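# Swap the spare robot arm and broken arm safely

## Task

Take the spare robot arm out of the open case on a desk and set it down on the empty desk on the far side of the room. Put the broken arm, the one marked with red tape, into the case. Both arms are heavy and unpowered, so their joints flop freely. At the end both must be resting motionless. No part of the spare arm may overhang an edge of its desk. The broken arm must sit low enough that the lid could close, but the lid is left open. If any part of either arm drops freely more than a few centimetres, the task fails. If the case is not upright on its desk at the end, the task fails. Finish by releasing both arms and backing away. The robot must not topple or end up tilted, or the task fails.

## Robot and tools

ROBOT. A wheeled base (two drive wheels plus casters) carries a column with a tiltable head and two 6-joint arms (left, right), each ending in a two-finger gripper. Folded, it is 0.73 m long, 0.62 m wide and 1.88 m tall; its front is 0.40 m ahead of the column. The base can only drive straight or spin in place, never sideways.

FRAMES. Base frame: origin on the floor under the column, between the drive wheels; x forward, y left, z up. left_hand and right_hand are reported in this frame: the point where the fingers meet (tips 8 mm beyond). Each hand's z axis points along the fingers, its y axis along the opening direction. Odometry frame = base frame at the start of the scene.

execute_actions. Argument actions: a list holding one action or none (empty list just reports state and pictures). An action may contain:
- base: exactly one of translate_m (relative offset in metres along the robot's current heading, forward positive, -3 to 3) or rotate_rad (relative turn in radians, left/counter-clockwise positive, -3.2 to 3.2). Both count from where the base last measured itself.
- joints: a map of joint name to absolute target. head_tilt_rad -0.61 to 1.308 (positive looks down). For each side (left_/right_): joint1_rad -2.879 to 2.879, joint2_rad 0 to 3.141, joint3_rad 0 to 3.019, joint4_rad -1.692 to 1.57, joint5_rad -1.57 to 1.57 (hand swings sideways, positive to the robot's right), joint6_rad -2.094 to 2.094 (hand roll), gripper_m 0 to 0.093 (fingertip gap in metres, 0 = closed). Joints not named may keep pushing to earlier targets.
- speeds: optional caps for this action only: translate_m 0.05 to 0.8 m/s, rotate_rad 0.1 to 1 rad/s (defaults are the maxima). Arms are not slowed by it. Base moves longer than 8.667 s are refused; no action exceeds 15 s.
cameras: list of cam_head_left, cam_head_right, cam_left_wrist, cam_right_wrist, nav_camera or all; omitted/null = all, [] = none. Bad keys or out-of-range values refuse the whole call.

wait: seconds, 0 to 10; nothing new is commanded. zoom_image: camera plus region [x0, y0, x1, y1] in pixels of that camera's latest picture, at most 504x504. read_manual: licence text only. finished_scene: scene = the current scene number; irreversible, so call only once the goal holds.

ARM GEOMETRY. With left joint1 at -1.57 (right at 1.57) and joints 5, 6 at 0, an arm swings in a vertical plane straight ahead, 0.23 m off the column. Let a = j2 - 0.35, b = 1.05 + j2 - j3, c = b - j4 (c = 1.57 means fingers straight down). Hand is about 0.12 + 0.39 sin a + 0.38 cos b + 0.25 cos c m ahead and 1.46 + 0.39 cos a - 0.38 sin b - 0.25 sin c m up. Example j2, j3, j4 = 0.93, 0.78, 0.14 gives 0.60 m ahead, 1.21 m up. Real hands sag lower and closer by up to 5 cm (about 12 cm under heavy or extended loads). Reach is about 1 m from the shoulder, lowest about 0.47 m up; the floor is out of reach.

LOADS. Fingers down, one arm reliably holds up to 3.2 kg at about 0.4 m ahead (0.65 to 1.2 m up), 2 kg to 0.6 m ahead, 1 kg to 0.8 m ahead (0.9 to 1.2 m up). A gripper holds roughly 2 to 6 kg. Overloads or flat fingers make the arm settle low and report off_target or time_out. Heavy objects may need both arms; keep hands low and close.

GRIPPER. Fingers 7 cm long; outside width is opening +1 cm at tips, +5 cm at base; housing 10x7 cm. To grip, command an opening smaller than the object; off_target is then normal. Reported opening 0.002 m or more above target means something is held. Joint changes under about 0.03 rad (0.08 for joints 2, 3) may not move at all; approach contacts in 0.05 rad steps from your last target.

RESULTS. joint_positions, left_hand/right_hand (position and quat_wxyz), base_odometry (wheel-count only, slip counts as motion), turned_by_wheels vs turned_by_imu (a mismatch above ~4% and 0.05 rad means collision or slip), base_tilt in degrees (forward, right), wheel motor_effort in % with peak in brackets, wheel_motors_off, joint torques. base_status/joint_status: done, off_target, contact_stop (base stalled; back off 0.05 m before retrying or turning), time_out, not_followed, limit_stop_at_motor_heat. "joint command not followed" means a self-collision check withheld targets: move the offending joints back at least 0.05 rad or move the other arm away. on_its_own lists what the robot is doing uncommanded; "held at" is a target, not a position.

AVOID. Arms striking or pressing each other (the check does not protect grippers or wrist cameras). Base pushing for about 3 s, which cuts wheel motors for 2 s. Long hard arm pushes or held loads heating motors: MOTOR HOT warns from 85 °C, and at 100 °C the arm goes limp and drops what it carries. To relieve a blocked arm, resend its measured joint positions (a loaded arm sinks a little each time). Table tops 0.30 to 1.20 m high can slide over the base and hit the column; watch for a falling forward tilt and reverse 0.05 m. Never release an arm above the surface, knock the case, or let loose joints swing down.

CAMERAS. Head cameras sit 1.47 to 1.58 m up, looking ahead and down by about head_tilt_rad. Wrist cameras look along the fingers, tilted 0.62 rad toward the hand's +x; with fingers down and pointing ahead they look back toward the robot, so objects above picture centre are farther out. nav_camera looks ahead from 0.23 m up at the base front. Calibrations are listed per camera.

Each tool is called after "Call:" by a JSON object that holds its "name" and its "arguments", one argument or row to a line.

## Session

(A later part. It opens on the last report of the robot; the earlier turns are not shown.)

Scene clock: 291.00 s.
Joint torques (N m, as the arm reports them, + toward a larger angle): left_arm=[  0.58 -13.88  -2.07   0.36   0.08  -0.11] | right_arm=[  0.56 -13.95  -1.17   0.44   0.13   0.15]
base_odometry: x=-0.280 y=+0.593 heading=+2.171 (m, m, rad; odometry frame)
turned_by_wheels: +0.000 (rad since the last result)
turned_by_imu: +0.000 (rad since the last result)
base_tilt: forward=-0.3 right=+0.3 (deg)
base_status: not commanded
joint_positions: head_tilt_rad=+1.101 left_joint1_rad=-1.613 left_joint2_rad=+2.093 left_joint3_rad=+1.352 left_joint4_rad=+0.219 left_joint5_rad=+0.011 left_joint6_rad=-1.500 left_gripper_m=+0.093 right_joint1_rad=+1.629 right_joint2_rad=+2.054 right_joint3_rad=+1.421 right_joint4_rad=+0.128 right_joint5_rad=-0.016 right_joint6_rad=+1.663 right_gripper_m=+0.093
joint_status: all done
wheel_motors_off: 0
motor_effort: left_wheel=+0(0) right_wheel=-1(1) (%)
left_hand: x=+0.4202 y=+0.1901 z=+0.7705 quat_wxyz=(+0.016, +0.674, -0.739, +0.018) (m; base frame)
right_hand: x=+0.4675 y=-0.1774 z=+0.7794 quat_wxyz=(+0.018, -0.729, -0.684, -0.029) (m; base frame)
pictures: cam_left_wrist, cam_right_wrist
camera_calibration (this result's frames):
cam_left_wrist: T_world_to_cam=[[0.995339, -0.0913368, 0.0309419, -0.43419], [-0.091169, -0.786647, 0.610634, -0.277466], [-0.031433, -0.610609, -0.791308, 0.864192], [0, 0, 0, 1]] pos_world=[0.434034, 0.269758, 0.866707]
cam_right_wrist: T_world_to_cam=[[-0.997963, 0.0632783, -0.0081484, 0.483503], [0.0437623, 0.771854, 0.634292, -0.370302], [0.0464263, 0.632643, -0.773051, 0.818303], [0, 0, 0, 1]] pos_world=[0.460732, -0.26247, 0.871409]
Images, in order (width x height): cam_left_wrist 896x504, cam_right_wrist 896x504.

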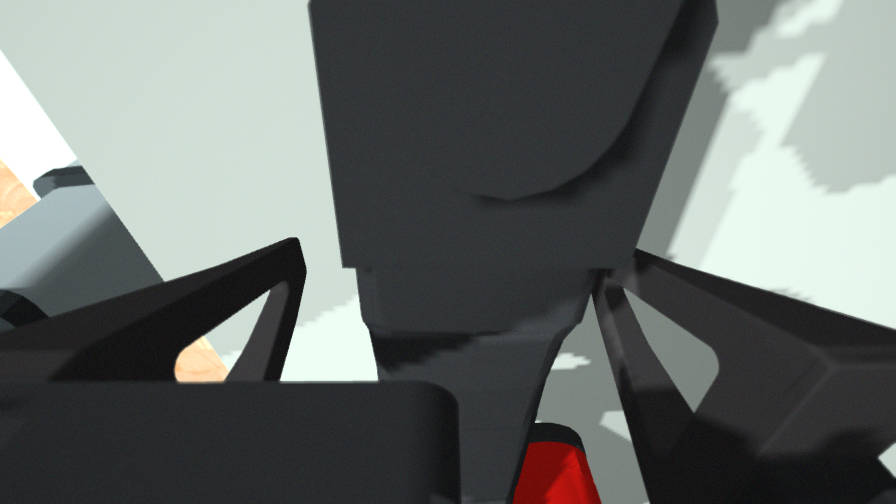

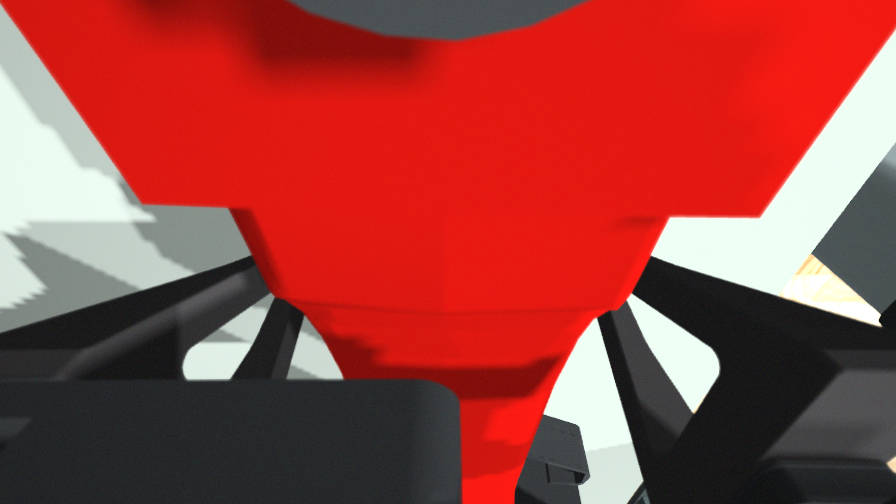

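Call:
{"name": "execute_actions", "arguments": {
  "actions": [
    {"joints":{"left_gripper_m":0,"right_gripper_m":0.0}}
  ],
  "cameras": []
}}

Call:
{"name": "execute_actions", "arguments": {
  "actions": [
    {"joints":{"left_joint2_rad":1.98,"right_joint2_rad":1.91}}
  ],
  "cameras": []
}}

Call:
{"name": "execute_actions", "arguments": {
  "actions": [
    {"joints":{"left_joint2_rad":1.86,"left_joint3_rad":1.23,"right_joint2_rad":1.8,"right_joint3_rad":1.3}}
  ],
  "cameras": []
}}

Call:
{"name": "execute_actions", "arguments": {
  "actions": [
    {"joints":{"left_joint1_rad":-1.62,"right_joint1_rad":1.635,"left_joint2_rad":1.73,"left_joint3_rad":1.1,"right_joint2_rad":1.68,"right_joint3_rad":1.18}}
  ],
  "cameras": []
}}

Call:
{"name": "execute_actions", "arguments": {
  "actions": [
    {"joints":{"left_joint2_rad":1.62,"left_joint3_rad":1.0,"left_joint4_rad":0.2,"right_joint2_rad":1.57,"right_joint3_rad":1.09,"right_joint4_rad":0.1}}
  ],
  "cameras": []
}}

Call:
{"name": "execute_actions", "arguments": {
  "actions": [
    {"joints":{"left_joint1_rad":-1.63,"right_joint1_rad":1.645,"left_joint2_rad":1.51,"left_joint3_rad":0.91,"left_joint4_rad":0.18,"right_joint2_rad":1.45,"right_joint3_rad":1.0,"right_joint4_rad":0.07}}
  ],
  "cameras": ["cam_head_left"]
}}

Scene clock: 307.03 s.
Joint torques (N m, as the arm reports them, + toward a larger angle): left_arm=[  0.89 -14.21  -2.46   0.34   0.06  -0.14] | right_arm=[  0.85 -13.94  -1.28   0.45   0.11   0.22]
base_odometry: x=-0.280 y=+0.593 heading=+2.171 (m, m, rad; odometry frame)
turned_by_wheels: +0.000 (rad since the last result)
turned_by_imu: -0.002 (rad since the last result)
base_tilt: forward=-0.3 right=+0.3 (deg)
base_status: not commanded
joint_positions: head_tilt_rad=+1.101 left_joint1_rad=-1.613 left_joint2_rad=+2.093 left_joint3_rad=+1.357 left_joint4_rad=+0.220 left_joint5_rad=+0.012 left_joint6_rad=-1.490 left_gripper_m=+0.054 right_joint1_rad=+1.629 right_joint2_rad=+2.054 right_joint3_rad=+1.420 right_joint4_rad=+0.128 right_joint5_rad=-0.016 right_joint6_rad=+1.661 right_gripper_m=+0.053
joint_status: left_gripper_m off_target (ended at +0.054, target +0.000); right_gripper_m off_target (ended at +0.053, target +0.000)
wheel_motors_off: 0
motor_effort: left_wheel=-1(3) right_wheel=-2(1) (%)
left_hand: x=+0.4238 y=+0.1899 z=+0.7702 quat_wxyz=(+0.014, +0.670, -0.742, +0.021) (m; base frame)
right_hand: x=+0.4670 y=-0.1774 z=+0.7795 quat_wxyz=(+0.018, -0.728, -0.685, -0.029) (m; base frame)
pictures: none
No camera images: the call's "cameras" was empty. Leave "cameras" out to get every camera's image.

Scene clock: 307.77 s.
Joint torques (N m, as the arm reports them, + toward a larger angle): left_arm=[  0.95 -24.73  -2.39   0.54   0.05  -0.19] | right_arm=[  0.67 -24.93  -1.46   0.4    0.13   0.21]
base_odometry: x=-0.280 y=+0.593 heading=+2.171 (m, m, rad; odometry frame)
turned_by_wheels: +0.000 (rad since the last result)
turned_by_imu: +0.000 (rad since the last result)
base_tilt: forward=-0.3 right=+0.3 (deg)
base_status: not commanded
joint_positions: head_tilt_rad=+1.101 left_joint1_rad=-1.613 left_joint2_rad=+2.088 left_joint3_rad=+1.357 left_joint4_rad=+0.217 left_joint5_rad=+0.012 left_joint6_rad=-1.491 left_gripper_m=+0.054 right_joint1_rad=+1.629 right_joint2_rad=+2.049 right_joint3_rad=+1.421 right_joint4_rad=+0.128 right_joint5_rad=-0.016 right_joint6_rad=+1.659 right_gripper_m=+0.053
joint_status: all done
wheel_motors_off: 0
motor_effort: left_wheel=-1(2) right_wheel=+1(0) (%)
left_hand: x=+0.4264 y=+0.1899 z=+0.7717 quat_wxyz=(+0.013, +0.670, -0.742, +0.021) (m; base frame)
right_hand: x=+0.4708 y=-0.1773 z=+0.7812 quat_wxyz=(+0.016, -0.727, -0.685, -0.031) (m; base frame)
pictures: none
No camera images: the call's "cameras" was empty. Leave "cameras" out to get every camera's image.

Scene clock: 308.80 s.
Joint torques (N m, as the arm reports them, + toward a larger angle): left_arm=[  1.13 -24.41  -2.66   0.62   0.05  -0.16] | right_arm=[  0.13 -24.    -2.86   0.54   0.19   0.25]
base_odometry: x=-0.280 y=+0.593 heading=+2.171 (m, m, rad; odometry frame)
turned_by_wheels: +0.000 (rad since the last result)
turned_by_imu: +0.000 (rad since the last result)
base_tilt: forward=-0.3 right=+0.3 (deg)
base_status: not commanded
joint_positions: head_tilt_rad=+1.101 left_joint1_rad=-1.613 left_joint2_rad=+1.955 left_joint3_rad=+1.244 left_joint4_rad=+0.215 left_joint5_rad=+0.012 left_joint6_rad=-1.486 left_gripper_m=+0.054 right_joint1_rad=+1.633 right_joint2_rad=+1.924 right_joint3_rad=+1.320 right_joint4_rad=+0.128 right_joint5_rad=-0.017 right_joint6_rad=+1.656 right_gripper_m=+0.053
joint_status: all done
wheel_motors_off: 0
motor_effort: left_wheel=-1(1) right_wheel=-1(1) (%)
left_hand: x=+0.4438 y=+0.1913 z=+0.8213 quat_wxyz=(+0.006, +0.668, -0.743, +0.027) (m; base frame)
right_hand: x=+0.4889 y=-0.1758 z=+0.8285 quat_wxyz=(+0.010, -0.726, -0.687, -0.042) (m; base frame)
pictures: none
No camera images: the call's "cameras" was empty. Leave "cameras" out to get every camera's image.

Scene clock: 309.77 s.
Joint torques (N m, as the arm reports them, + toward a larger angle): left_arm=[  1.23 -26.09  -2.93   0.59  -0.03  -0.16] | right_arm=[  0.55 -24.21  -2.04   0.38   0.02   0.24]
base_odometry: x=-0.280 y=+0.593 heading=+2.171 (m, m, rad; odometry frame)
turned_by_wheels: +0.000 (rad since the last result)
turned_by_imu: +0.000 (rad since the last result)
base_tilt: forward=-0.3 right=+0.3 (deg)
base_status: not commanded
joint_positions: head_tilt_rad=+1.101 left_joint1_rad=-1.619 left_joint2_rad=+1.844 left_joint3_rad=+1.117 left_joint4_rad=+0.215 left_joint5_rad=+0.013 left_joint6_rad=-1.489 left_gripper_m=+0.054 right_joint1_rad=+1.637 right_joint2_rad=+1.808 right_joint3_rad=+1.190 right_joint4_rad=+0.131 right_joint5_rad=-0.013 right_joint6_rad=+1.656 right_gripper_m=+0.053
joint_status: all done
wheel_motors_off: 0
motor_effort: left_wheel=-1(3) right_wheel=-1(1) (%)
left_hand: x=+0.4323 y=+0.1890 z=+0.8650 quat_wxyz=(+0.015, +0.669, -0.743, +0.024) (m; base frame)
right_hand: x=+0.4785 y=-0.1769 z=+0.8734 quat_wxyz=(+0.014, -0.725, -0.688, -0.037) (m; base frame)
pictures: none
No camera images: the call's "cameras" was empty. Leave "cameras" out to get every camera's image.

Scene clock: 310.63 s.
Joint torques (N m, as the arm reports them, + toward a larger angle): left_arm=[  1.07 -24.9   -3.38   0.41   0.    -0.21] | right_arm=[  1.07 -23.95  -2.12  -0.15  -0.02   0.23]
base_odometry: x=-0.280 y=+0.593 heading=+2.171 (m, m, rad; odometry frame)
turned_by_wheels: +0.000 (rad since the last result)
turned_by_imu: +0.000 (rad since the last result)
base_tilt: forward=-0.2 right=+0.3 (deg)
base_status: not commanded
joint_positions: head_tilt_rad=+1.101 left_joint1_rad=-1.621 left_joint2_rad=+1.732 left_joint3_rad=+1.020 left_joint4_rad=+0.198 left_joint5_rad=+0.013 left_joint6_rad=-1.490 left_gripper_m=+0.054 right_joint1_rad=+1.641 right_joint2_rad=+1.698 right_joint3_rad=+1.100 right_joint4_rad=+0.111 right_joint5_rad=-0.013 right_joint6_rad=+1.657 right_gripper_m=+0.053
joint_status: all done
wheel_motors_off: 0
motor_effort: left_wheel=-1(0) right_wheel=+0(1) (%)
left_hand: x=+0.4326 y=+0.1895 z=+0.9068 quat_wxyz=(+0.016, +0.669, -0.743, +0.024) (m; base frame)
right_hand: x=+0.4791 y=-0.1762 z=+0.9147 quat_wxyz=(+0.015, -0.725, -0.688, -0.039) (m; base frame)
pictures: none
No camera images: the call's "cameras" was empty. Leave "cameras" out to get every camera's image.

Scene clock: 311.57 s.
Joint torques (N m, as the arm reports them, + toward a larger angle): left_arm=[  0.1  -26.51  -3.38   0.36  -0.19  -0.15] | right_arm=[  0.9  -23.5   -1.11   0.11  -0.43   0.3 ]
base_odometry: x=-0.280 y=+0.593 heading=+2.171 (m, m, rad; odometry frame)
turned_by_wheels: +0.000 (rad since the last result)
turned_by_imu: +0.000 (rad since the last result)
base_tilt: forward=-0.2 right=+0.3 (deg)
base_status: not commanded
joint_positions: head_tilt_rad=+1.101 left_joint1_rad=-1.630 left_joint2_rad=+1.635 left_joint3_rad=+0.934 left_joint4_rad=+0.180 left_joint5_rad=+0.016 left_joint6_rad=-1.498 left_gripper_m=+0.054 right_joint1_rad=+1.644 right_joint2_rad=+1.577 right_joint3_rad=+1.005 right_joint4_rad=+0.077 right_joint5_rad=-0.004 right_joint6_rad=+1.656 right_gripper_m=+0.053
joint_status: all done
wheel_motors_off: 0
motor_effort: left_wheel=-1(1) right_wheel=+0(1) (%)
left_hand: x=+0.4262 y=+0.1852 z=+0.9425 quat_wxyz=(+0.022, +0.670, -0.742, +0.026) (m; base frame)
right_hand: x=+0.4742 y=-0.1785 z=+0.9587 quat_wxyz=(+0.016, -0.724, -0.689, -0.034) (m; base frame)
pictures: cam_head_left
camera_calibration (this result's frames):
cam_head_left: T_world_to_cam=[[0.0627427, -0.997613, -0.0288422, 0.0650355], [-0.843324, -0.0375399, -0.536093, 0.856695], [0.533731, 0.0579592, -0.843666, 1.19115], [0, 0, 0, 1]] pos_world=[0.0826356, 0.0280022, 1.46608]
Images, in order (width x height): cam_head_left 896x504.

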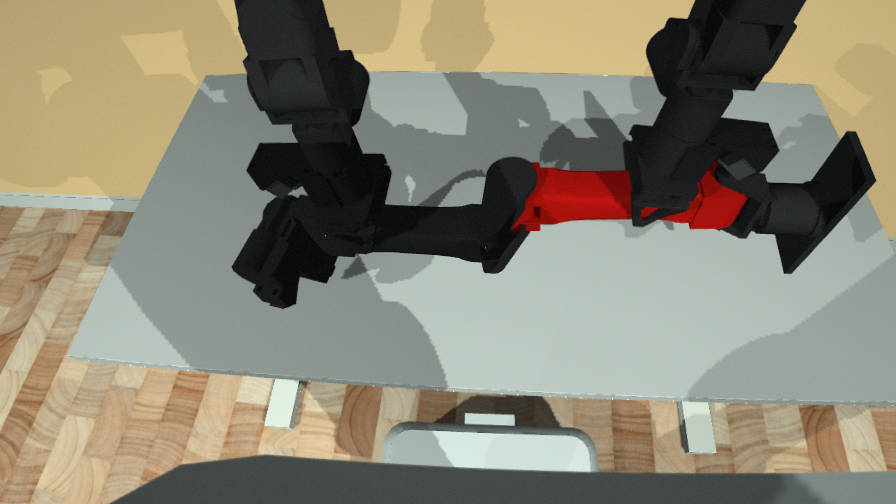

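Call:
{"name": "execute_actions", "arguments": {
  "actions": [
    {"base":{"translate_m":-1.27},"speeds":{"translate_m":0.35},"joints":{"left_joint1_rad":-1.635,"right_joint1_rad":1.65,"left_joint2_rad":1.25,"left_joint3_rad":0.77,"left_joint4_rad":0.09,"right_joint2_rad":1.25,"right_joint3_rad":0.88,"right_joint4_rad":-0.02}}
  ],
  "cameras": []
}}

Call:
{"name": "execute_actions", "arguments": {
  "actions": [
    {"base":{"rotate_rad":1.57},"speeds":{"rotate_rad":0.45},"joints":{"left_joint1_rad":-1.645,"right_joint1_rad":1.66,"left_joint2_rad":1.02,"left_joint3_rad":0.69,"left_joint4_rad":-0.055,"right_joint2_rad":1.04,"right_joint3_rad":0.8,"right_joint4_rad":-0.15}}
  ],
  "cameras": ["nav_camera"]
}}

Call:
{"name": "execute_actions", "arguments": {
  "actions": [
    {"base":{"translate_m":1.1},"speeds":{"translate_m":0.35},"joints":{"head_tilt_rad":0.9,"left_joint1_rad":-1.66,"right_joint1_rad":1.675,"left_joint2_rad":0.74,"left_joint3_rad":0.67,"left_joint4_rad":-0.28,"right_joint2_rad":0.79,"right_joint3_rad":0.78,"right_joint4_rad":-0.35}}
  ],
  "cameras": ["cam_head_left","nav_camera"]
}}

Scene clock: 337.37 s.
Joint torques (N m, as the arm reports them, + toward a larger angle): left_arm=[  0.47 -23.6   -0.64   1.02   0.12  -0.15] | right_arm=[ -0.1  -21.09   0.71   0.17   0.24   0.25]
base_odometry: x=+0.438 y=-0.455 heading=+2.171 (m, m, rad; odometry frame)
turned_by_wheels: +0.000 (rad since the last result)
turned_by_imu: -0.001 (rad since the last result)
base_tilt: forward=-0.3 right=+0.3 (deg)
base_status: done
joint_positions: head_tilt_rad=+1.101 left_joint1_rad=-1.636 left_joint2_rad=+1.356 left_joint3_rad=+0.773 left_joint4_rad=+0.076 left_joint5_rad=+0.010 left_joint6_rad=-1.494 left_gripper_m=+0.054 right_joint1_rad=+1.654 right_joint2_rad=+1.345 right_joint3_rad=+0.875 right_joint4_rad=-0.013 right_joint5_rad=-0.019 right_joint6_rad=+1.660 right_gripper_m=+0.053
joint_status: all done
wheel_motors_off: 0
motor_effort: left_wheel=-1(37) right_wheel=+1(40) (%)
left_hand: x=+0.4303 y=+0.1876 z=+1.0350 quat_wxyz=(+0.017, +0.667, -0.744, +0.030) (m; base frame)
right_hand: x=+0.4765 y=-0.1755 z=+1.0391 quat_wxyz=(+0.021, -0.723, -0.689, -0.046) (m; base frame)
pictures: none
No camera images: the call's "cameras" was empty. Leave "cameras" out to get every camera's image.

Scene clock: 341.90 s.
Joint torques (N m, as the arm reports them, + toward a larger angle): left_arm=[  0.78 -24.24   1.52   0.71   0.15  -0.13] | right_arm=[  0.76 -21.09   2.34   0.19   0.06   0.18]
base_odometry: x=+0.438 y=-0.455 heading=-2.543 (m, m, rad; odometry frame)
turned_by_wheels: +1.569 (rad since the last result)
turned_by_imu: +1.572 (rad since the last result)
base_tilt: forward=-0.2 right=+0.3 (deg)
base_status: done
joint_positions: head_tilt_rad=+1.101 left_joint1_rad=-1.647 left_joint2_rad=+1.143 left_joint3_rad=+0.679 left_joint4_rad=-0.062 left_joint5_rad=+0.011 left_joint6_rad=-1.497 left_gripper_m=+0.054 right_joint1_rad=+1.664 right_joint2_rad=+1.149 right_joint3_rad=+0.789 right_joint4_rad=-0.145 right_joint5_rad=-0.014 right_joint6_rad=+1.667 right_gripper_m=+0.053
joint_status: all done
wheel_motors_off: 0
motor_effort: left_wheel=-5(46) right_wheel=+6(65) (%)
left_hand: x=+0.4201 y=+0.1861 z=+1.0993 quat_wxyz=(+0.027, +0.666, -0.745, +0.027) (m; base frame)
right_hand: x=+0.4662 y=-0.1761 z=+1.1028 quat_wxyz=(+0.029, -0.724, -0.688, -0.039) (m; base frame)
pictures: nav_camera
Images, in order (width x height): nav_camera 896x504.

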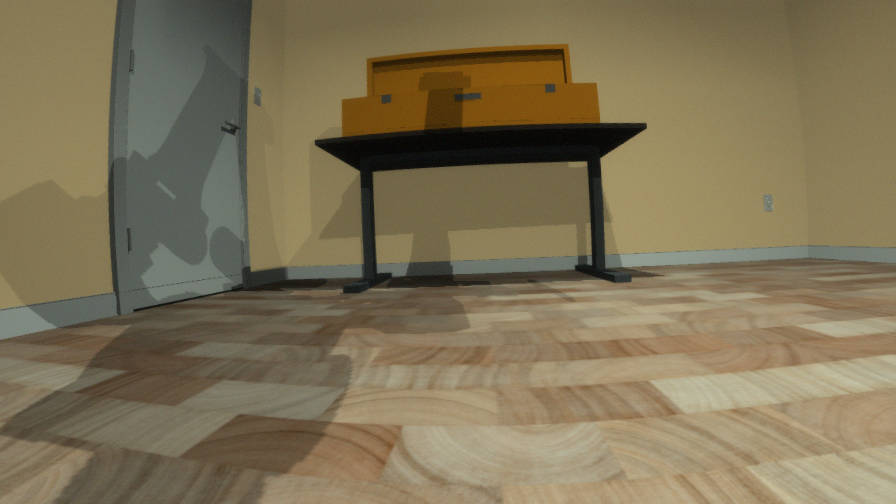

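Scene clock: 346.23 s.
Joint torques (N m, as the arm reports them, + toward a larger angle): left_arm=[  1.07 -21.1    6.52   0.74  -0.04  -0.04] | right_arm=[ -0.04 -18.6    6.52   0.3    0.03   0.11]
base_odometry: x=-0.471 y=-1.075 heading=-2.542 (m, m, rad; odometry frame)
turned_by_wheels: +0.001 (rad since the last result)
turned_by_imu: -0.003 (rad since the last result)
base_tilt: forward=-0.3 right=+0.3 (deg)
base_status: done
joint_positions: head_tilt_rad=+0.914 left_joint1_rad=-1.661 left_joint2_rad=+0.843 left_joint3_rad=+0.625 left_joint4_rad=-0.291 left_joint5_rad=+0.014 left_joint6_rad=-1.501 left_gripper_m=+0.054 right_joint1_rad=+1.681 right_joint2_rad=+0.888 right_joint3_rad=+0.742 right_joint4_rad=-0.344 right_joint5_rad=-0.014 right_joint6_rad=+1.672 right_gripper_m=+0.053
joint_status: all done
wheel_motors_off: 0
motor_effort: left_wheel=+1(58) right_wheel=-2(59) (%)
left_hand: x=+0.4248 y=+0.1852 z=+1.1859 quat_wxyz=(+0.026, +0.665, -0.746, +0.039) (m; base frame)
right_hand: x=+0.4703 y=-0.1757 z=+1.1877 quat_wxyz=(+0.030, -0.723, -0.689, -0.050) (m; base frame)
pictures: cam_head_left, nav_camera
camera_calibration (this result's frames):
cam_head_left: T_world_to_cam=[[0.0670036, -0.997613, -0.0167042, 0.04613], [-0.729256, -0.0375399, -0.683211, 1.07755], [0.680953, 0.0579592, -0.73003, 1.00879], [0, 0, 0, 1]] pos_world=[0.0957802, 0.0280022, 1.47342]
Images, in order (width x height): cam_head_left 896x504, nav_camera 896x504.

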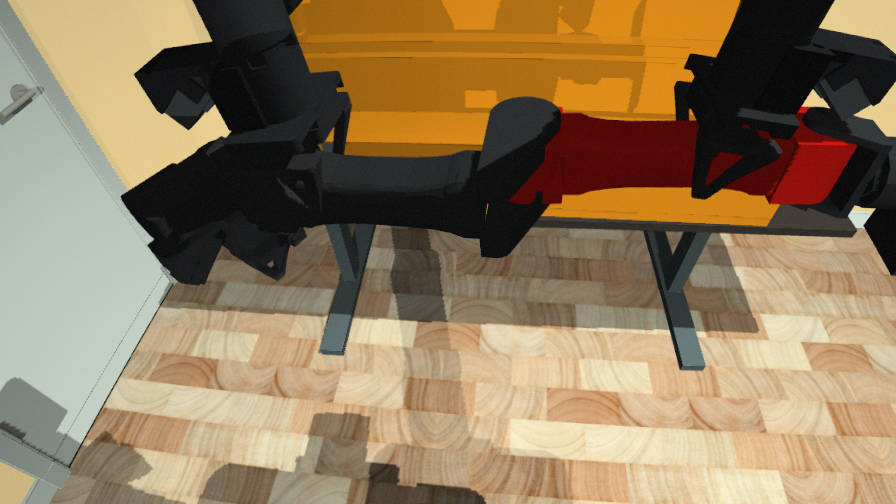

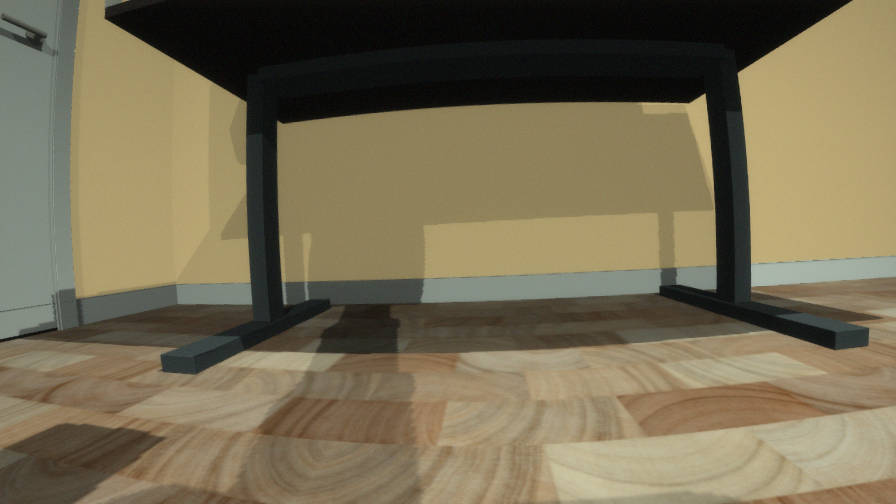

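Call:
{"name": "execute_actions", "arguments": {
  "actions": [
    {"base":{"translate_m":0.64},"speeds":{"translate_m":0.25},"joints":{"head_tilt_rad":1.1}}
  ],
  "cameras": []
}}

Call:
{"name": "execute_actions", "arguments": {
  "actions": [
    {"joints":{"left_joint1_rad":-1.645,"right_joint1_rad":1.66,"left_joint2_rad":1.05,"left_joint3_rad":0.7,"left_joint4_rad":-0.055,"right_joint2_rad":1.07,"right_joint3_rad":0.81,"right_joint4_rad":-0.15}}
  ],
  "cameras": []
}}

Call:
{"name": "execute_actions", "arguments": {
  "actions": [
    {"joints":{"left_joint1_rad":-1.635,"right_joint1_rad":1.65,"left_joint2_rad":1.29,"left_joint3_rad":0.77,"left_joint4_rad":0.09,"right_joint2_rad":1.29,"right_joint3_rad":0.88,"right_joint4_rad":-0.02}}
  ],
  "cameras": ["cam_head_left","cam_head_right"]
}}

Scene clock: 359.57 s.
Joint torques (N m, as the arm reports them, + toward a larger angle): left_arm=[  1.11 -20.25   6.39   0.79   0.    -0.04] | right_arm=[ -0.4  -19.14   6.82   0.17   0.02   0.09]
base_odometry: x=-1.000 y=-1.437 heading=-2.541 (m, m, rad; odometry frame)
turned_by_wheels: +0.001 (rad since the last result)
turned_by_imu: -0.003 (rad since the last result)
base_tilt: forward=-0.3 right=+0.3 (deg)
base_status: done
joint_positions: head_tilt_rad=+1.099 left_joint1_rad=-1.661 left_joint2_rad=+0.844 left_joint3_rad=+0.622 left_joint4_rad=-0.290 left_joint5_rad=+0.014 left_joint6_rad=-1.501 left_gripper_m=+0.054 right_joint1_rad=+1.681 right_joint2_rad=+0.888 right_joint3_rad=+0.740 right_joint4_rad=-0.344 right_joint5_rad=-0.015 right_joint6_rad=+1.674 right_gripper_m=+0.053
joint_status: all done
wheel_motors_off: 0
motor_effort: left_wheel=+1(38) right_wheel=-2(41) (%)
left_hand: x=+0.4231 y=+0.1852 z=+1.1854 quat_wxyz=(+0.027, +0.665, -0.746, +0.038) (m; base frame)
right_hand: x=+0.4687 y=-0.1757 z=+1.1873 quat_wxyz=(+0.031, -0.723, -0.688, -0.049) (m; base frame)
pictures: none
No camera images: the call's "cameras" was empty. Leave "cameras" out to get every camera's image.

Scene clock: 360.87 s.
Joint torques (N m, as the arm reports them, + toward a larger angle): left_arm=[  1.64 -23.9    1.34   0.68   0.07  -0.1 ] | right_arm=[  0.74 -20.63   2.44   0.12  -0.08   0.13]
base_odometry: x=-1.000 y=-1.437 heading=-2.541 (m, m, rad; odometry frame)
turned_by_wheels: +0.000 (rad since the last result)
turned_by_imu: -0.001 (rad since the last result)
base_tilt: forward=-0.2 right=+0.3 (deg)
base_status: not commanded
joint_positions: head_tilt_rad=+1.099 left_joint1_rad=-1.650 left_joint2_rad=+1.178 left_joint3_rad=+0.689 left_joint4_rad=-0.062 left_joint5_rad=+0.012 left_joint6_rad=-1.497 left_gripper_m=+0.054 right_joint1_rad=+1.661 right_joint2_rad=+1.174 right_joint3_rad=+0.793 right_joint4_rad=-0.147 right_joint5_rad=-0.012 right_joint6_rad=+1.669 right_gripper_m=+0.053
joint_status: all done
wheel_motors_off: 0
motor_effort: left_wheel=+2(5) right_wheel=-3(5) (%)
left_hand: x=+0.4138 y=+0.1840 z=+1.0895 quat_wxyz=(+0.037, +0.665, -0.746, +0.020) (m; base frame)
right_hand: x=+0.4590 y=-0.1779 z=+1.0944 quat_wxyz=(+0.035, -0.725, -0.687, -0.028) (m; base frame)
pictures: none
No camera images: the call's "cameras" was empty. Leave "cameras" out to get every camera's image.

Scene clock: 362.27 s.
Joint torques (N m, as the arm reports them, + toward a larger angle): left_arm=[  0.97 -23.85  -1.72   0.94  -0.03  -0.14] | right_arm=[  0.1  -20.43  -0.06   0.26   0.01   0.22]
base_odometry: x=-1.000 y=-1.437 heading=-2.541 (m, m, rad; odometry frame)
turned_by_wheels: +0.000 (rad since the last result)
turned_by_imu: -0.001 (rad since the last result)
base_tilt: forward=-0.3 right=+0.3 (deg)
base_status: not commanded
joint_positions: head_tilt_rad=+1.099 left_joint1_rad=-1.637 left_joint2_rad=+1.401 left_joint3_rad=+0.780 left_joint4_rad=+0.083 left_joint5_rad=+0.014 left_joint6_rad=-1.493 left_gripper_m=+0.054 right_joint1_rad=+1.652 right_joint2_rad=+1.379 right_joint3_rad=+0.879 right_joint4_rad=-0.018 right_joint5_rad=-0.014 right_joint6_rad=+1.663 right_gripper_m=+0.053
joint_status: all done
wheel_motors_off: 0
motor_effort: left_wheel=+3(5) right_wheel=-3(6) (%)
left_hand: x=+0.4169 y=+0.1859 z=+1.0211 quat_wxyz=(+0.030, +0.666, -0.745, +0.021) (m; base frame)
right_hand: x=+0.4638 y=-0.1774 z=+1.0274 quat_wxyz=(+0.029, -0.725, -0.688, -0.030) (m; base frame)
pictures: cam_head_left, cam_head_right
camera_calibration (this result's frames):
cam_head_left: T_world_to_cam=[[0.0627866, -0.997613, -0.0287466, 0.0648861], [-0.842506, -0.0375399, -0.537377, 0.858631], [0.535015, 0.0579592, -0.842852, 1.18983], [0, 0, 0, 1]] pos_world=[0.0827482, 0.0280022, 1.46613]
cam_head_right: T_world_to_cam=[[0.0548306, -0.996463, -0.0636834, 0.0445701], [-0.852362, -0.013491, -0.522778, 0.832683], [0.52007, 0.0829456, -0.850087, 1.19965], [0, 0, 0, 1]] pos_world=[0.0834024, -0.0438595, 1.45795]
Images, in order (width x height): cam_head_left 896x504, cam_head_right 896x504.

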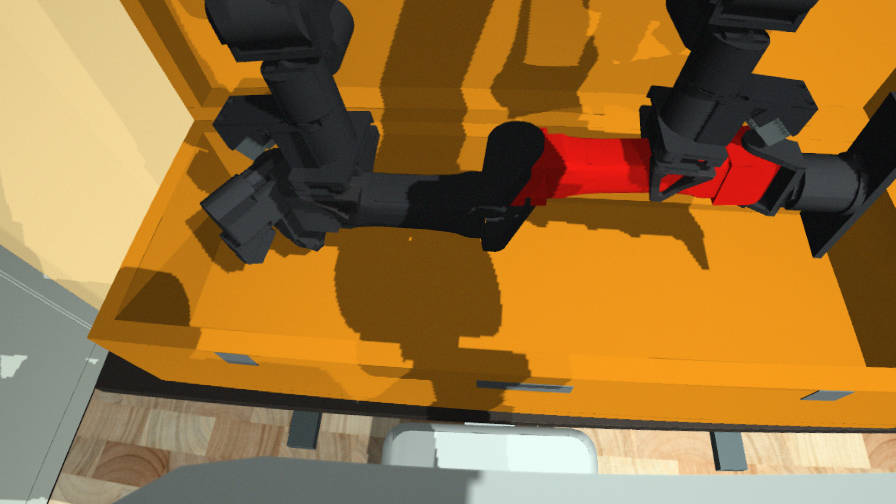

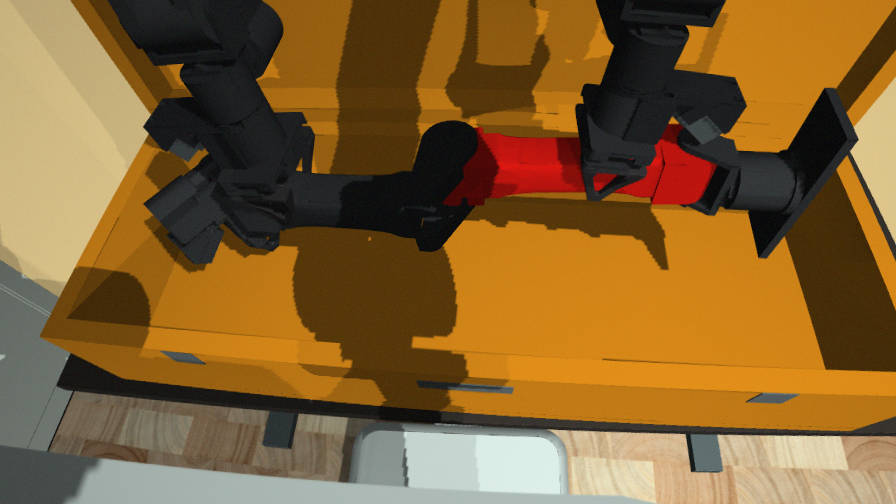

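Call:
{"name": "execute_actions", "arguments": {
  "actions": [
    {"joints":{"left_joint1_rad":-1.625,"right_joint1_rad":1.645,"left_joint2_rad":1.52,"left_joint3_rad":0.9,"left_joint4_rad":0.18,"right_joint2_rad":1.51,"right_joint3_rad":1.0,"right_joint4_rad":0.07}}
  ],
  "cameras": []
}}

Call:
{"name": "execute_actions", "arguments": {
  "actions": [
    {"joints":{"left_joint2_rad":1.62,"left_joint3_rad":0.97,"left_joint4_rad":0.21,"right_joint2_rad":1.6,"right_joint3_rad":1.07,"right_joint4_rad":0.09}}
  ],
  "cameras": []
}}

Call:
{"name": "execute_actions", "arguments": {
  "actions": [
    {"base":{"translate_m":-0.02},"speeds":{"translate_m":0.05},"joints":{"left_joint1_rad":-1.72,"right_joint1_rad":1.54,"left_joint2_rad":1.68,"left_joint3_rad":1.01,"right_joint2_rad":1.65,"right_joint3_rad":1.11}}
  ],
  "cameras": ["cam_head_left"]
}}

Scene clock: 373.13 s.
Joint torques (N m, as the arm reports them, + toward a larger angle): left_arm=[  0.58 -24.27  -3.23   0.79  -0.07  -0.16] | right_arm=[  0.64 -21.34  -1.62   0.11   0.13   0.24]
base_odometry: x=-1.000 y=-1.437 heading=-2.541 (m, m, rad; odometry frame)
turned_by_wheels: +0.000 (rad since the last result)
turned_by_imu: -0.002 (rad since the last result)
base_tilt: forward=-0.3 right=+0.3 (deg)
base_status: not commanded
joint_positions: head_tilt_rad=+1.099 left_joint1_rad=-1.627 left_joint2_rad=+1.628 left_joint3_rad=+0.919 left_joint4_rad=+0.171 left_joint5_rad=+0.015 left_joint6_rad=-1.488 left_gripper_m=+0.054 right_joint1_rad=+1.644 right_joint2_rad=+1.597 right_joint3_rad=+1.007 right_joint4_rad=+0.073 right_joint5_rad=-0.016 right_joint6_rad=+1.661 right_gripper_m=+0.053
joint_status: all done
wheel_motors_off: 0
motor_effort: left_wheel=+1(5) right_wheel=-3(8) (%)
left_hand: x=+0.4179 y=+0.1878 z=+0.9454 quat_wxyz=(+0.027, +0.666, -0.745, +0.018) (m; base frame)
right_hand: x=+0.4642 y=-0.1766 z=+0.9519 quat_wxyz=(+0.027, -0.725, -0.688, -0.029) (m; base frame)
pictures: none
No camera images: the call's "cameras" was empty. Leave "cameras" out to get every camera's image.

Scene clock: 374.07 s.
Joint torques (N m, as the arm reports them, + toward a larger angle): left_arm=[  0.85 -18.71  -0.99   1.37   0.2   -0.25] | right_arm=[  1.28 -21.02  -3.19   0.39   0.07   0.26]
base_odometry: x=-1.000 y=-1.437 heading=-2.541 (m, m, rad; odometry frame)
turned_by_wheels: +0.000 (rad since the last result)
turned_by_imu: +0.000 (rad since the last result)
base_tilt: forward=-0.2 right=+0.4 (deg)
base_status: not commanded
joint_positions: head_tilt_rad=+1.099 left_joint1_rad=-1.627 left_joint2_rad=+1.661 left_joint3_rad=+0.964 left_joint4_rad=+0.186 left_joint5_rad=+0.009 left_joint6_rad=-1.482 left_gripper_m=+0.054 right_joint1_rad=+1.638 right_joint2_rad=+1.687 right_joint3_rad=+1.097 right_joint4_rad=+0.093 right_joint5_rad=-0.015 right_joint6_rad=+1.655 right_gripper_m=+0.053
joint_status: all done
wheel_motors_off: 0
motor_effort: left_wheel=+3(4) right_wheel=-5(4) (%)
left_hand: x=+0.4328 y=+0.1875 z=+0.9325 quat_wxyz=(+0.015, +0.664, -0.747, +0.025) (m; base frame)
right_hand: x=+0.4787 y=-0.1781 z=+0.9185 quat_wxyz=(+0.018, -0.724, -0.688, -0.035) (m; base frame)
pictures: none
No camera images: the call's "cameras" was empty. Leave "cameras" out to get every camera's image.

Scene clock: 375.27 s.
Joint torques (N m, as the arm reports them, + toward a larger angle): left_arm=[ -0.39 -19.57  -2.09   0.74   0.32  -0.09] | right_arm=[ -0.65 -20.51  -2.02   0.05   0.29   0.49]
base_odometry: x=-0.983 y=-1.425 heading=-2.542 (m, m, rad; odometry frame)
turned_by_wheels: +0.000 (rad since the last result)
turned_by_imu: -0.001 (rad since the last result)
base_tilt: forward=-0.3 right=+0.3 (deg)
base_status: done
joint_positions: head_tilt_rad=+1.100 left_joint1_rad=-1.729 left_joint2_rad=+1.729 left_joint3_rad=+1.016 left_joint4_rad=+0.204 left_joint5_rad=+0.007 left_joint6_rad=-1.501 left_gripper_m=+0.054 right_joint1_rad=+1.533 right_joint2_rad=+1.738 right_joint3_rad=+1.119 right_joint4_rad=+0.100 right_joint5_rad=-0.017 right_joint6_rad=+1.629 right_gripper_m=+0.053
joint_status: all done
wheel_motors_off: 0
motor_effort: left_wheel=+0(33) right_wheel=-1(44) (%)
left_hand: x=+0.4296 y=+0.1204 z=+0.9145 quat_wxyz=(+0.044, +0.651, -0.756, +0.058) (m; base frame)
right_hand: x=+0.4672 y=-0.2479 z=+0.8991 quat_wxyz=(-0.007, -0.734, -0.679, +0.003) (m; base frame)
pictures: cam_head_left
camera_calibration (this result's frames):
cam_head_left: T_world_to_cam=[[0.062767, -0.997613, -0.0287893, 0.0649529], [-0.842872, -0.0375399, -0.536804, 0.857766], [0.534441, 0.0579592, -0.843216, 1.19042], [0, 0, 0, 1]] pos_world=[0.0826979, 0.0280022, 1.46611]
Images, in order (width x height): cam_head_left 896x504.

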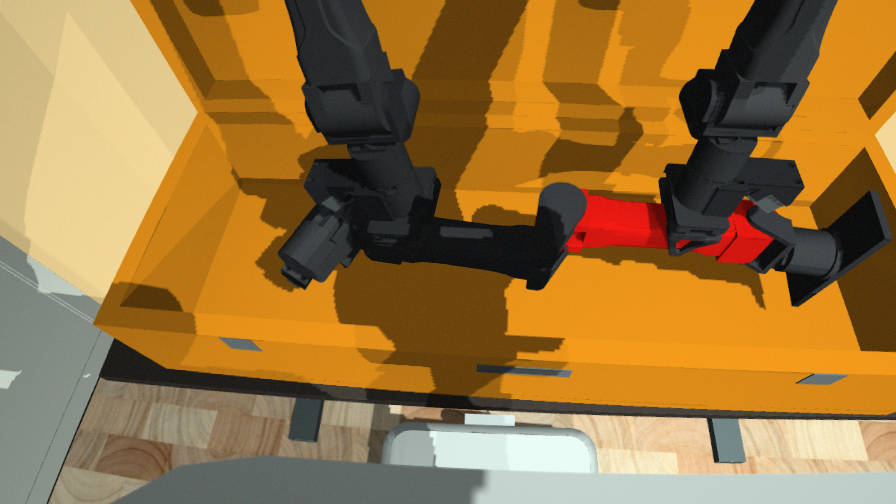

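Call:
{"name": "execute_actions", "arguments": {
  "actions": [
    {"joints":{"left_joint6_rad":-1.53,"right_joint6_rad":1.62,"left_joint2_rad":1.78,"left_joint3_rad":1.1,"right_joint2_rad":1.74,"right_joint3_rad":1.19,"right_joint4_rad":0.12}}
  ],
  "cameras": []
}}

Call:
{"name": "execute_actions", "arguments": {
  "actions": [
    {"joints":{"left_joint1_rad":-1.71,"left_joint2_rad":1.88,"left_joint3_rad":1.19,"right_joint2_rad":1.83,"right_joint3_rad":1.27}}
  ],
  "cameras": []
}}

Call:
{"name": "execute_actions", "arguments": {
  "actions": [
    {"joints":{"left_joint1_rad":-1.7,"left_joint2_rad":1.97,"left_joint3_rad":1.28,"right_joint2_rad":1.91,"right_joint3_rad":1.34}}
  ],
  "cameras": []
}}

Call:
{"name": "execute_actions", "arguments": {
  "actions": [
    {"joints":{"left_joint2_rad":2.07,"left_joint3_rad":1.32,"right_joint2_rad":2.01,"right_joint3_rad":1.37}}
  ],
  "cameras": ["cam_head_left"]
}}

Scene clock: 387.87 s.
Joint torques (N m, as the arm reports them, + toward a larger angle): left_arm=[ -0.29 -21.19  -3.68   0.48   0.27  -0.14] | right_arm=[ -0.57 -21.49  -2.91   0.33  -0.1    0.13]
base_odometry: x=-0.983 y=-1.425 heading=-2.542 (m, m, rad; odometry frame)
turned_by_wheels: +0.000 (rad since the last result)
turned_by_imu: -0.002 (rad since the last result)
base_tilt: forward=-0.2 right=+0.3 (deg)
base_status: not commanded
joint_positions: head_tilt_rad=+1.100 left_joint1_rad=-1.721 left_joint2_rad=+1.851 left_joint3_rad=+1.125 left_joint4_rad=+0.211 left_joint5_rad=+0.007 left_joint6_rad=-1.513 left_gripper_m=+0.054 right_joint1_rad=+1.537 right_joint2_rad=+1.834 right_joint3_rad=+1.206 right_joint4_rad=+0.118 right_joint5_rad=-0.009 right_joint6_rad=+1.615 right_gripper_m=+0.053
joint_status: all done
wheel_motors_off: 0
motor_effort: left_wheel=+2(3) right_wheel=-2(3) (%)
left_hand: x=+0.4289 y=+0.1199 z=+0.8684 quat_wxyz=(+0.044, +0.657, -0.750, +0.053) (m; base frame)
right_hand: x=+0.4710 y=-0.2482 z=+0.8628 quat_wxyz=(-0.012, -0.728, -0.685, +0.002) (m; base frame)
pictures: none
No camera images: the call's "cameras" was empty. Leave "cameras" out to get every camera's image.

Scene clock: 388.67 s.
Joint torques (N m, as the arm reports them, + toward a larger angle): left_arm=[ -0.39 -19.13  -3.23   0.41   0.3   -0.35] | right_arm=[ -0.03 -21.33  -3.44   0.33   0.12   0.2 ]
base_odometry: x=-0.983 y=-1.425 heading=-2.542 (m, m, rad; odometry frame)
turned_by_wheels: +0.000 (rad since the last result)
turned_by_imu: +0.000 (rad since the last result)
base_tilt: forward=-0.3 right=+0.3 (deg)
base_status: not commanded
joint_positions: head_tilt_rad=+1.100 left_joint1_rad=-1.714 left_joint2_rad=+1.931 left_joint3_rad=+1.206 left_joint4_rad=+0.210 left_joint5_rad=+0.008 left_joint6_rad=-1.506 left_gripper_m=+0.054 right_joint1_rad=+1.536 right_joint2_rad=+1.925 right_joint3_rad=+1.295 right_joint4_rad=+0.120 right_joint5_rad=-0.014 right_joint6_rad=+1.619 right_gripper_m=+0.053
joint_status: all done
wheel_motors_off: 0
motor_effort: left_wheel=+0(2) right_wheel=-1(3) (%)
left_hand: x=+0.4308 y=+0.1206 z=+0.8374 quat_wxyz=(+0.042, +0.656, -0.752, +0.051) (m; base frame)
right_hand: x=+0.4711 y=-0.2487 z=+0.8278 quat_wxyz=(-0.011, -0.730, -0.684, +0.001) (m; base frame)
pictures: none
No camera images: the call's "cameras" was empty. Leave "cameras" out to get every camera's image.

Scene clock: 389.43 s.
Joint torques (N m, as the arm reports them, + toward a larger angle): left_arm=[ -0.23 -20.58  -3.7    0.51   0.14  -0.1 ] | right_arm=[ -0.74 -19.24  -1.83   0.51  -0.12   0.25]
base_odometry: x=-0.983 y=-1.425 heading=-2.542 (m, m, rad; odometry frame)
turned_by_wheels: +0.000 (rad since the last result)
turned_by_imu: +0.000 (rad since the last result)
base_tilt: forward=-0.3 right=+0.3 (deg)
base_status: not commanded
joint_positions: head_tilt_rad=+1.100 left_joint1_rad=-1.708 left_joint2_rad=+2.030 left_joint3_rad=+1.303 left_joint4_rad=+0.210 left_joint5_rad=+0.012 left_joint6_rad=-1.525 left_gripper_m=+0.054 right_joint1_rad=+1.539 right_joint2_rad=+1.970 right_joint3_rad=+1.347 right_joint4_rad=+0.119 right_joint5_rad=-0.009 right_joint6_rad=+1.603 right_gripper_m=+0.053
joint_status: all done
wheel_motors_off: 0
motor_effort: left_wheel=+0(1) right_wheel=-2(2) (%)
left_hand: x=+0.4266 y=+0.1200 z=+0.7991 quat_wxyz=(+0.043, +0.664, -0.745, +0.049) (m; base frame)
right_hand: x=+0.4745 y=-0.2481 z=+0.8101 quat_wxyz=(-0.013, -0.724, -0.690, +0.000) (m; base frame)
pictures: none
No camera images: the call's "cameras" was empty. Leave "cameras" out to get every camera's image.

Scene clock: 390.10 s.
Joint torques (N m, as the arm reports them, + toward a larger angle): left_arm=[ -0.14 -11.85  -0.47   0.65   0.08  -0.08] | right_arm=[ -0.98 -12.46   0.42   0.56  -0.14   0.27]
base_odometry: x=-0.983 y=-1.425 heading=-2.542 (m, m, rad; odometry frame)
turned_by_wheels: +0.000 (rad since the last result)
turned_by_imu: +0.000 (rad since the last result)
base_tilt: forward=-0.3 right=+0.3 (deg)
base_status: not commanded
joint_positions: head_tilt_rad=+1.100 left_joint1_rad=-1.708 left_joint2_rad=+2.035 left_joint3_rad=+1.307 left_joint4_rad=+0.205 left_joint5_rad=+0.012 left_joint6_rad=-1.525 left_gripper_m=+0.054 right_joint1_rad=+1.539 right_joint2_rad=+1.976 right_joint3_rad=+1.351 right_joint4_rad=+0.116 right_joint5_rad=-0.009 right_joint6_rad=+1.603 right_gripper_m=+0.053
joint_status: all done
wheel_motors_off: 0
motor_effort: left_wheel=+2(2) right_wheel=-2(1) (%)
left_hand: x=+0.4250 y=+0.1199 z=+0.7973 quat_wxyz=(+0.045, +0.664, -0.745, +0.047) (m; base frame)
right_hand: x=+0.4732 y=-0.2482 z=+0.8081 quat_wxyz=(-0.012, -0.724, -0.690, +0.001) (m; base frame)
pictures: cam_head_left
camera_calibration (this result's frames):
cam_head_left: T_world_to_cam=[[0.062767, -0.997613, -0.0287893, 0.0649529], [-0.842872, -0.0375399, -0.536804, 0.857766], [0.534441, 0.0579592, -0.843216, 1.19042], [0, 0, 0, 1]] pos_world=[0.0826979, 0.0280022, 1.46611]
Images, in order (width x height): cam_head_left 896x504.

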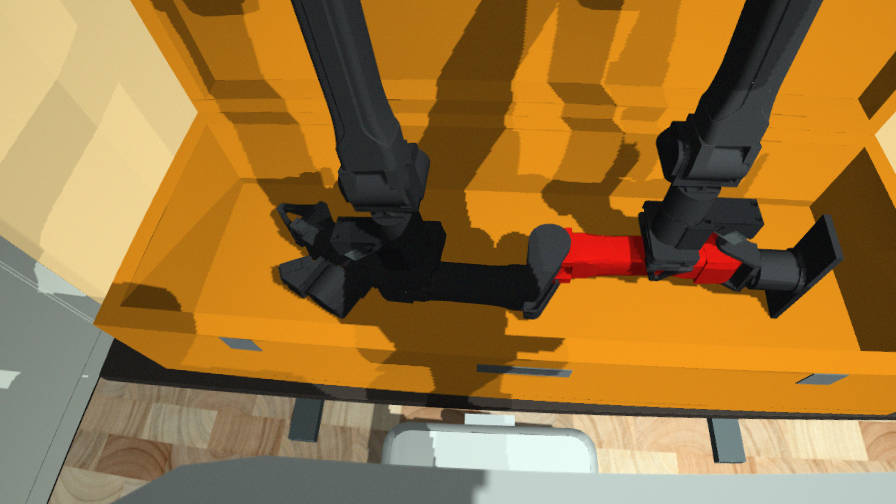

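Call:
{"name": "execute_actions", "arguments": {
  "actions": [
    {"joints":{"left_joint2_rad":2.03,"right_joint2_rad":1.97,"right_joint3_rad":1.35,"left_gripper_m":0.093,"right_gripper_m":0.093}}
  ],
  "cameras": []
}}

Call:
{"name": "execute_actions", "arguments": {
  "actions": [
    {"joints":{"left_joint2_rad":1.8,"left_joint3_rad":1.08,"right_joint2_rad":1.76,"right_joint3_rad":1.15}}
  ],
  "cameras": []
}}

Call:
{"name": "execute_actions", "arguments": {
  "actions": [
    {"joints":{"left_joint2_rad":1.15,"left_joint3_rad":0.69,"left_joint4_rad":-0.05,"right_joint2_rad":1.15,"right_joint3_rad":0.75,"right_joint4_rad":-0.1}}
  ],
  "cameras": ["cam_head_left"]
}}

Call:
{"name": "execute_actions", "arguments": {
  "actions": [
    {"base":{"translate_m":-0.6}}
  ],
  "cameras": []
}}

Call:
{"name": "finished_scene", "arguments": {
  "scene": 1
}}

Scene clock: 402.20 s.
Joint torques (N m, as the arm reports them, + toward a larger angle): left_arm=[ -0.14 -15.3   -1.21   0.62   0.13  -0.1 ] | right_arm=[ -0.02 -15.41  -1.36   0.52   0.1    0.26]
base_odometry: x=-0.983 y=-1.425 heading=-2.542 (m, m, rad; odometry frame)
turned_by_wheels: +0.000 (rad since the last result)
turned_by_imu: -0.002 (rad since the last result)
base_tilt: forward=-0.2 right=+0.4 (deg)
base_status: not commanded
joint_positions: head_tilt_rad=+1.100 left_joint1_rad=-1.708 left_joint2_rad=+2.034 left_joint3_rad=+1.315 left_joint4_rad=+0.205 left_joint5_rad=+0.012 left_joint6_rad=-1.525 left_gripper_m=+0.093 right_joint1_rad=+1.539 right_joint2_rad=+1.976 right_joint3_rad=+1.350 right_joint4_rad=+0.116 right_joint5_rad=-0.014 right_joint6_rad=+1.605 right_gripper_m=+0.093
joint_status: all done
wheel_motors_off: 0
motor_effort: left_wheel=+2(2) right_wheel=-2(1) (%)
left_hand: x=+0.4305 y=+0.1195 z=+0.7970 quat_wxyz=(+0.042, +0.664, -0.745, +0.051) (m; base frame)
right_hand: x=+0.4725 y=-0.2473 z=+0.8081 quat_wxyz=(-0.010, -0.724, -0.689, +0.000) (m; base frame)
pictures: none
No camera images: the call's "cameras" was empty. Leave "cameras" out to get every camera's image.

Scene clock: 403.20 s.
Joint torques (N m, as the arm reports them, + toward a larger angle): left_arm=[  0.11 -13.84  -1.83   0.71   0.12  -0.14] | right_arm=[ -0.68 -14.2   -1.31   0.57   0.13   0.26]
base_odometry: x=-0.983 y=-1.425 heading=-2.542 (m, m, rad; odometry frame)
turned_by_wheels: +0.000 (rad since the last result)
turned_by_imu: +0.000 (rad since the last result)
base_tilt: forward=-0.2 right=+0.3 (deg)
base_status: not commanded
joint_positions: head_tilt_rad=+1.100 left_joint1_rad=-1.708 left_joint2_rad=+1.789 left_joint3_rad=+1.086 left_joint4_rad=+0.208 left_joint5_rad=+0.012 left_joint6_rad=-1.525 left_gripper_m=+0.093 right_joint1_rad=+1.539 right_joint2_rad=+1.753 right_joint3_rad=+1.154 right_joint4_rad=+0.119 right_joint5_rad=-0.014 right_joint6_rad=+1.606 right_gripper_m=+0.093
joint_status: all done
wheel_motors_off: 0
motor_effort: left_wheel=+1(2) right_wheel=-3(2) (%)
left_hand: x=+0.4404 y=+0.1298 z=+0.8894 quat_wxyz=(+0.036, +0.665, -0.744, +0.057) (m; base frame)
right_hand: x=+0.4855 y=-0.2451 z=+0.8928 quat_wxyz=(-0.020, -0.724, -0.689, -0.011) (m; base frame)
pictures: none
No camera images: the call's "cameras" was empty. Leave "cameras" out to get every camera's image.

Scene clock: 404.53 s.
Joint torques (N m, as the arm reports them, + toward a larger angle): left_arm=[  1.53 -12.07   0.47   0.62   0.09  -0.15] | right_arm=[ -0.72 -12.01   0.91   0.42   0.13   0.24]
base_odometry: x=-0.983 y=-1.425 heading=-2.542 (m, m, rad; odometry frame)
turned_by_wheels: +0.000 (rad since the last result)
turned_by_imu: -0.001 (rad since the last result)
base_tilt: forward=-0.2 right=+0.3 (deg)
base_status: not commanded
joint_positions: head_tilt_rad=+1.100 left_joint1_rad=-1.708 left_joint2_rad=+1.141 left_joint3_rad=+0.693 left_joint4_rad=-0.053 left_joint5_rad=+0.012 left_joint6_rad=-1.525 left_gripper_m=+0.093 right_joint1_rad=+1.539 right_joint2_rad=+1.142 right_joint3_rad=+0.753 right_joint4_rad=-0.095 right_joint5_rad=-0.014 right_joint6_rad=+1.607 right_gripper_m=+0.093
joint_status: all done
wheel_motors_off: 0
motor_effort: left_wheel=+2(2) right_wheel=+0(4) (%)
left_hand: x=+0.4307 y=+0.1561 z=+1.1033 quat_wxyz=(+0.037, +0.664, -0.744, +0.055) (m; base frame)
right_hand: x=+0.4598 y=-0.2389 z=+1.1014 quat_wxyz=(-0.019, -0.725, -0.689, -0.010) (m; base frame)
pictures: cam_head_left
camera_calibration (this result's frames):
cam_head_left: T_world_to_cam=[[0.062767, -0.997613, -0.0287893, 0.0649529], [-0.842872, -0.0375399, -0.536804, 0.857766], [0.534441, 0.0579592, -0.843216, 1.19042], [0, 0, 0, 1]] pos_world=[0.0826979, 0.0280022, 1.46611]
Images, in order (width x height): cam_head_left 896x504.

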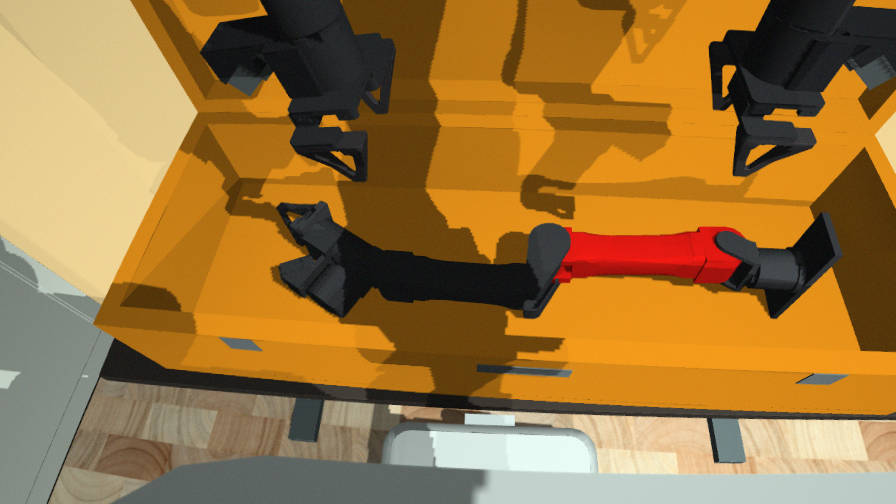

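Scene clock: 407.03 s.
Joint torques (N m, as the arm reports them, + toward a larger angle): left_arm=[  1.42 -12.53   0.97   0.56   0.1   -0.11] | right_arm=[ -0.45 -12.39   1.48   0.38   0.14   0.25]
base_odometry: x=-0.488 y=-1.086 heading=-2.541 (m, m, rad; odometry frame)
turned_by_wheels: +0.001 (rad since the last result)
turned_by_imu: +0.001 (rad since the last result)
base_tilt: forward=-0.2 right=+0.3 (deg)
base_status: done
joint_positions: head_tilt_rad=+1.100 left_joint1_rad=-1.708 left_joint2_rad=+1.142 left_joint3_rad=+0.687 left_joint4_rad=-0.053 left_joint5_rad=+0.012 left_joint6_rad=-1.525 left_gripper_m=+0.093 right_joint1_rad=+1.539 right_joint2_rad=+1.143 right_joint3_rad=+0.746 right_joint4_rad=-0.095 right_joint5_rad=-0.014 right_joint6_rad=+1.607 right_gripper_m=+0.093
joint_status: not commanded
wheel_motors_off: 0
motor_effort: left_wheel=+2(54) right_wheel=-1(46) (%)
left_hand: x=+0.4262 y=+0.1563 z=+1.1027 quat_wxyz=(+0.040, +0.664, -0.745, +0.053) (m; base frame)
right_hand: x=+0.4550 y=-0.2389 z=+1.1007 quat_wxyz=(-0.016, -0.725, -0.689, -0.007) (m; base frame)
pictures: none
No camera images: the call's "cameras" was empty. Leave "cameras" out to get every camera's image.

The scene is finished: the task was done.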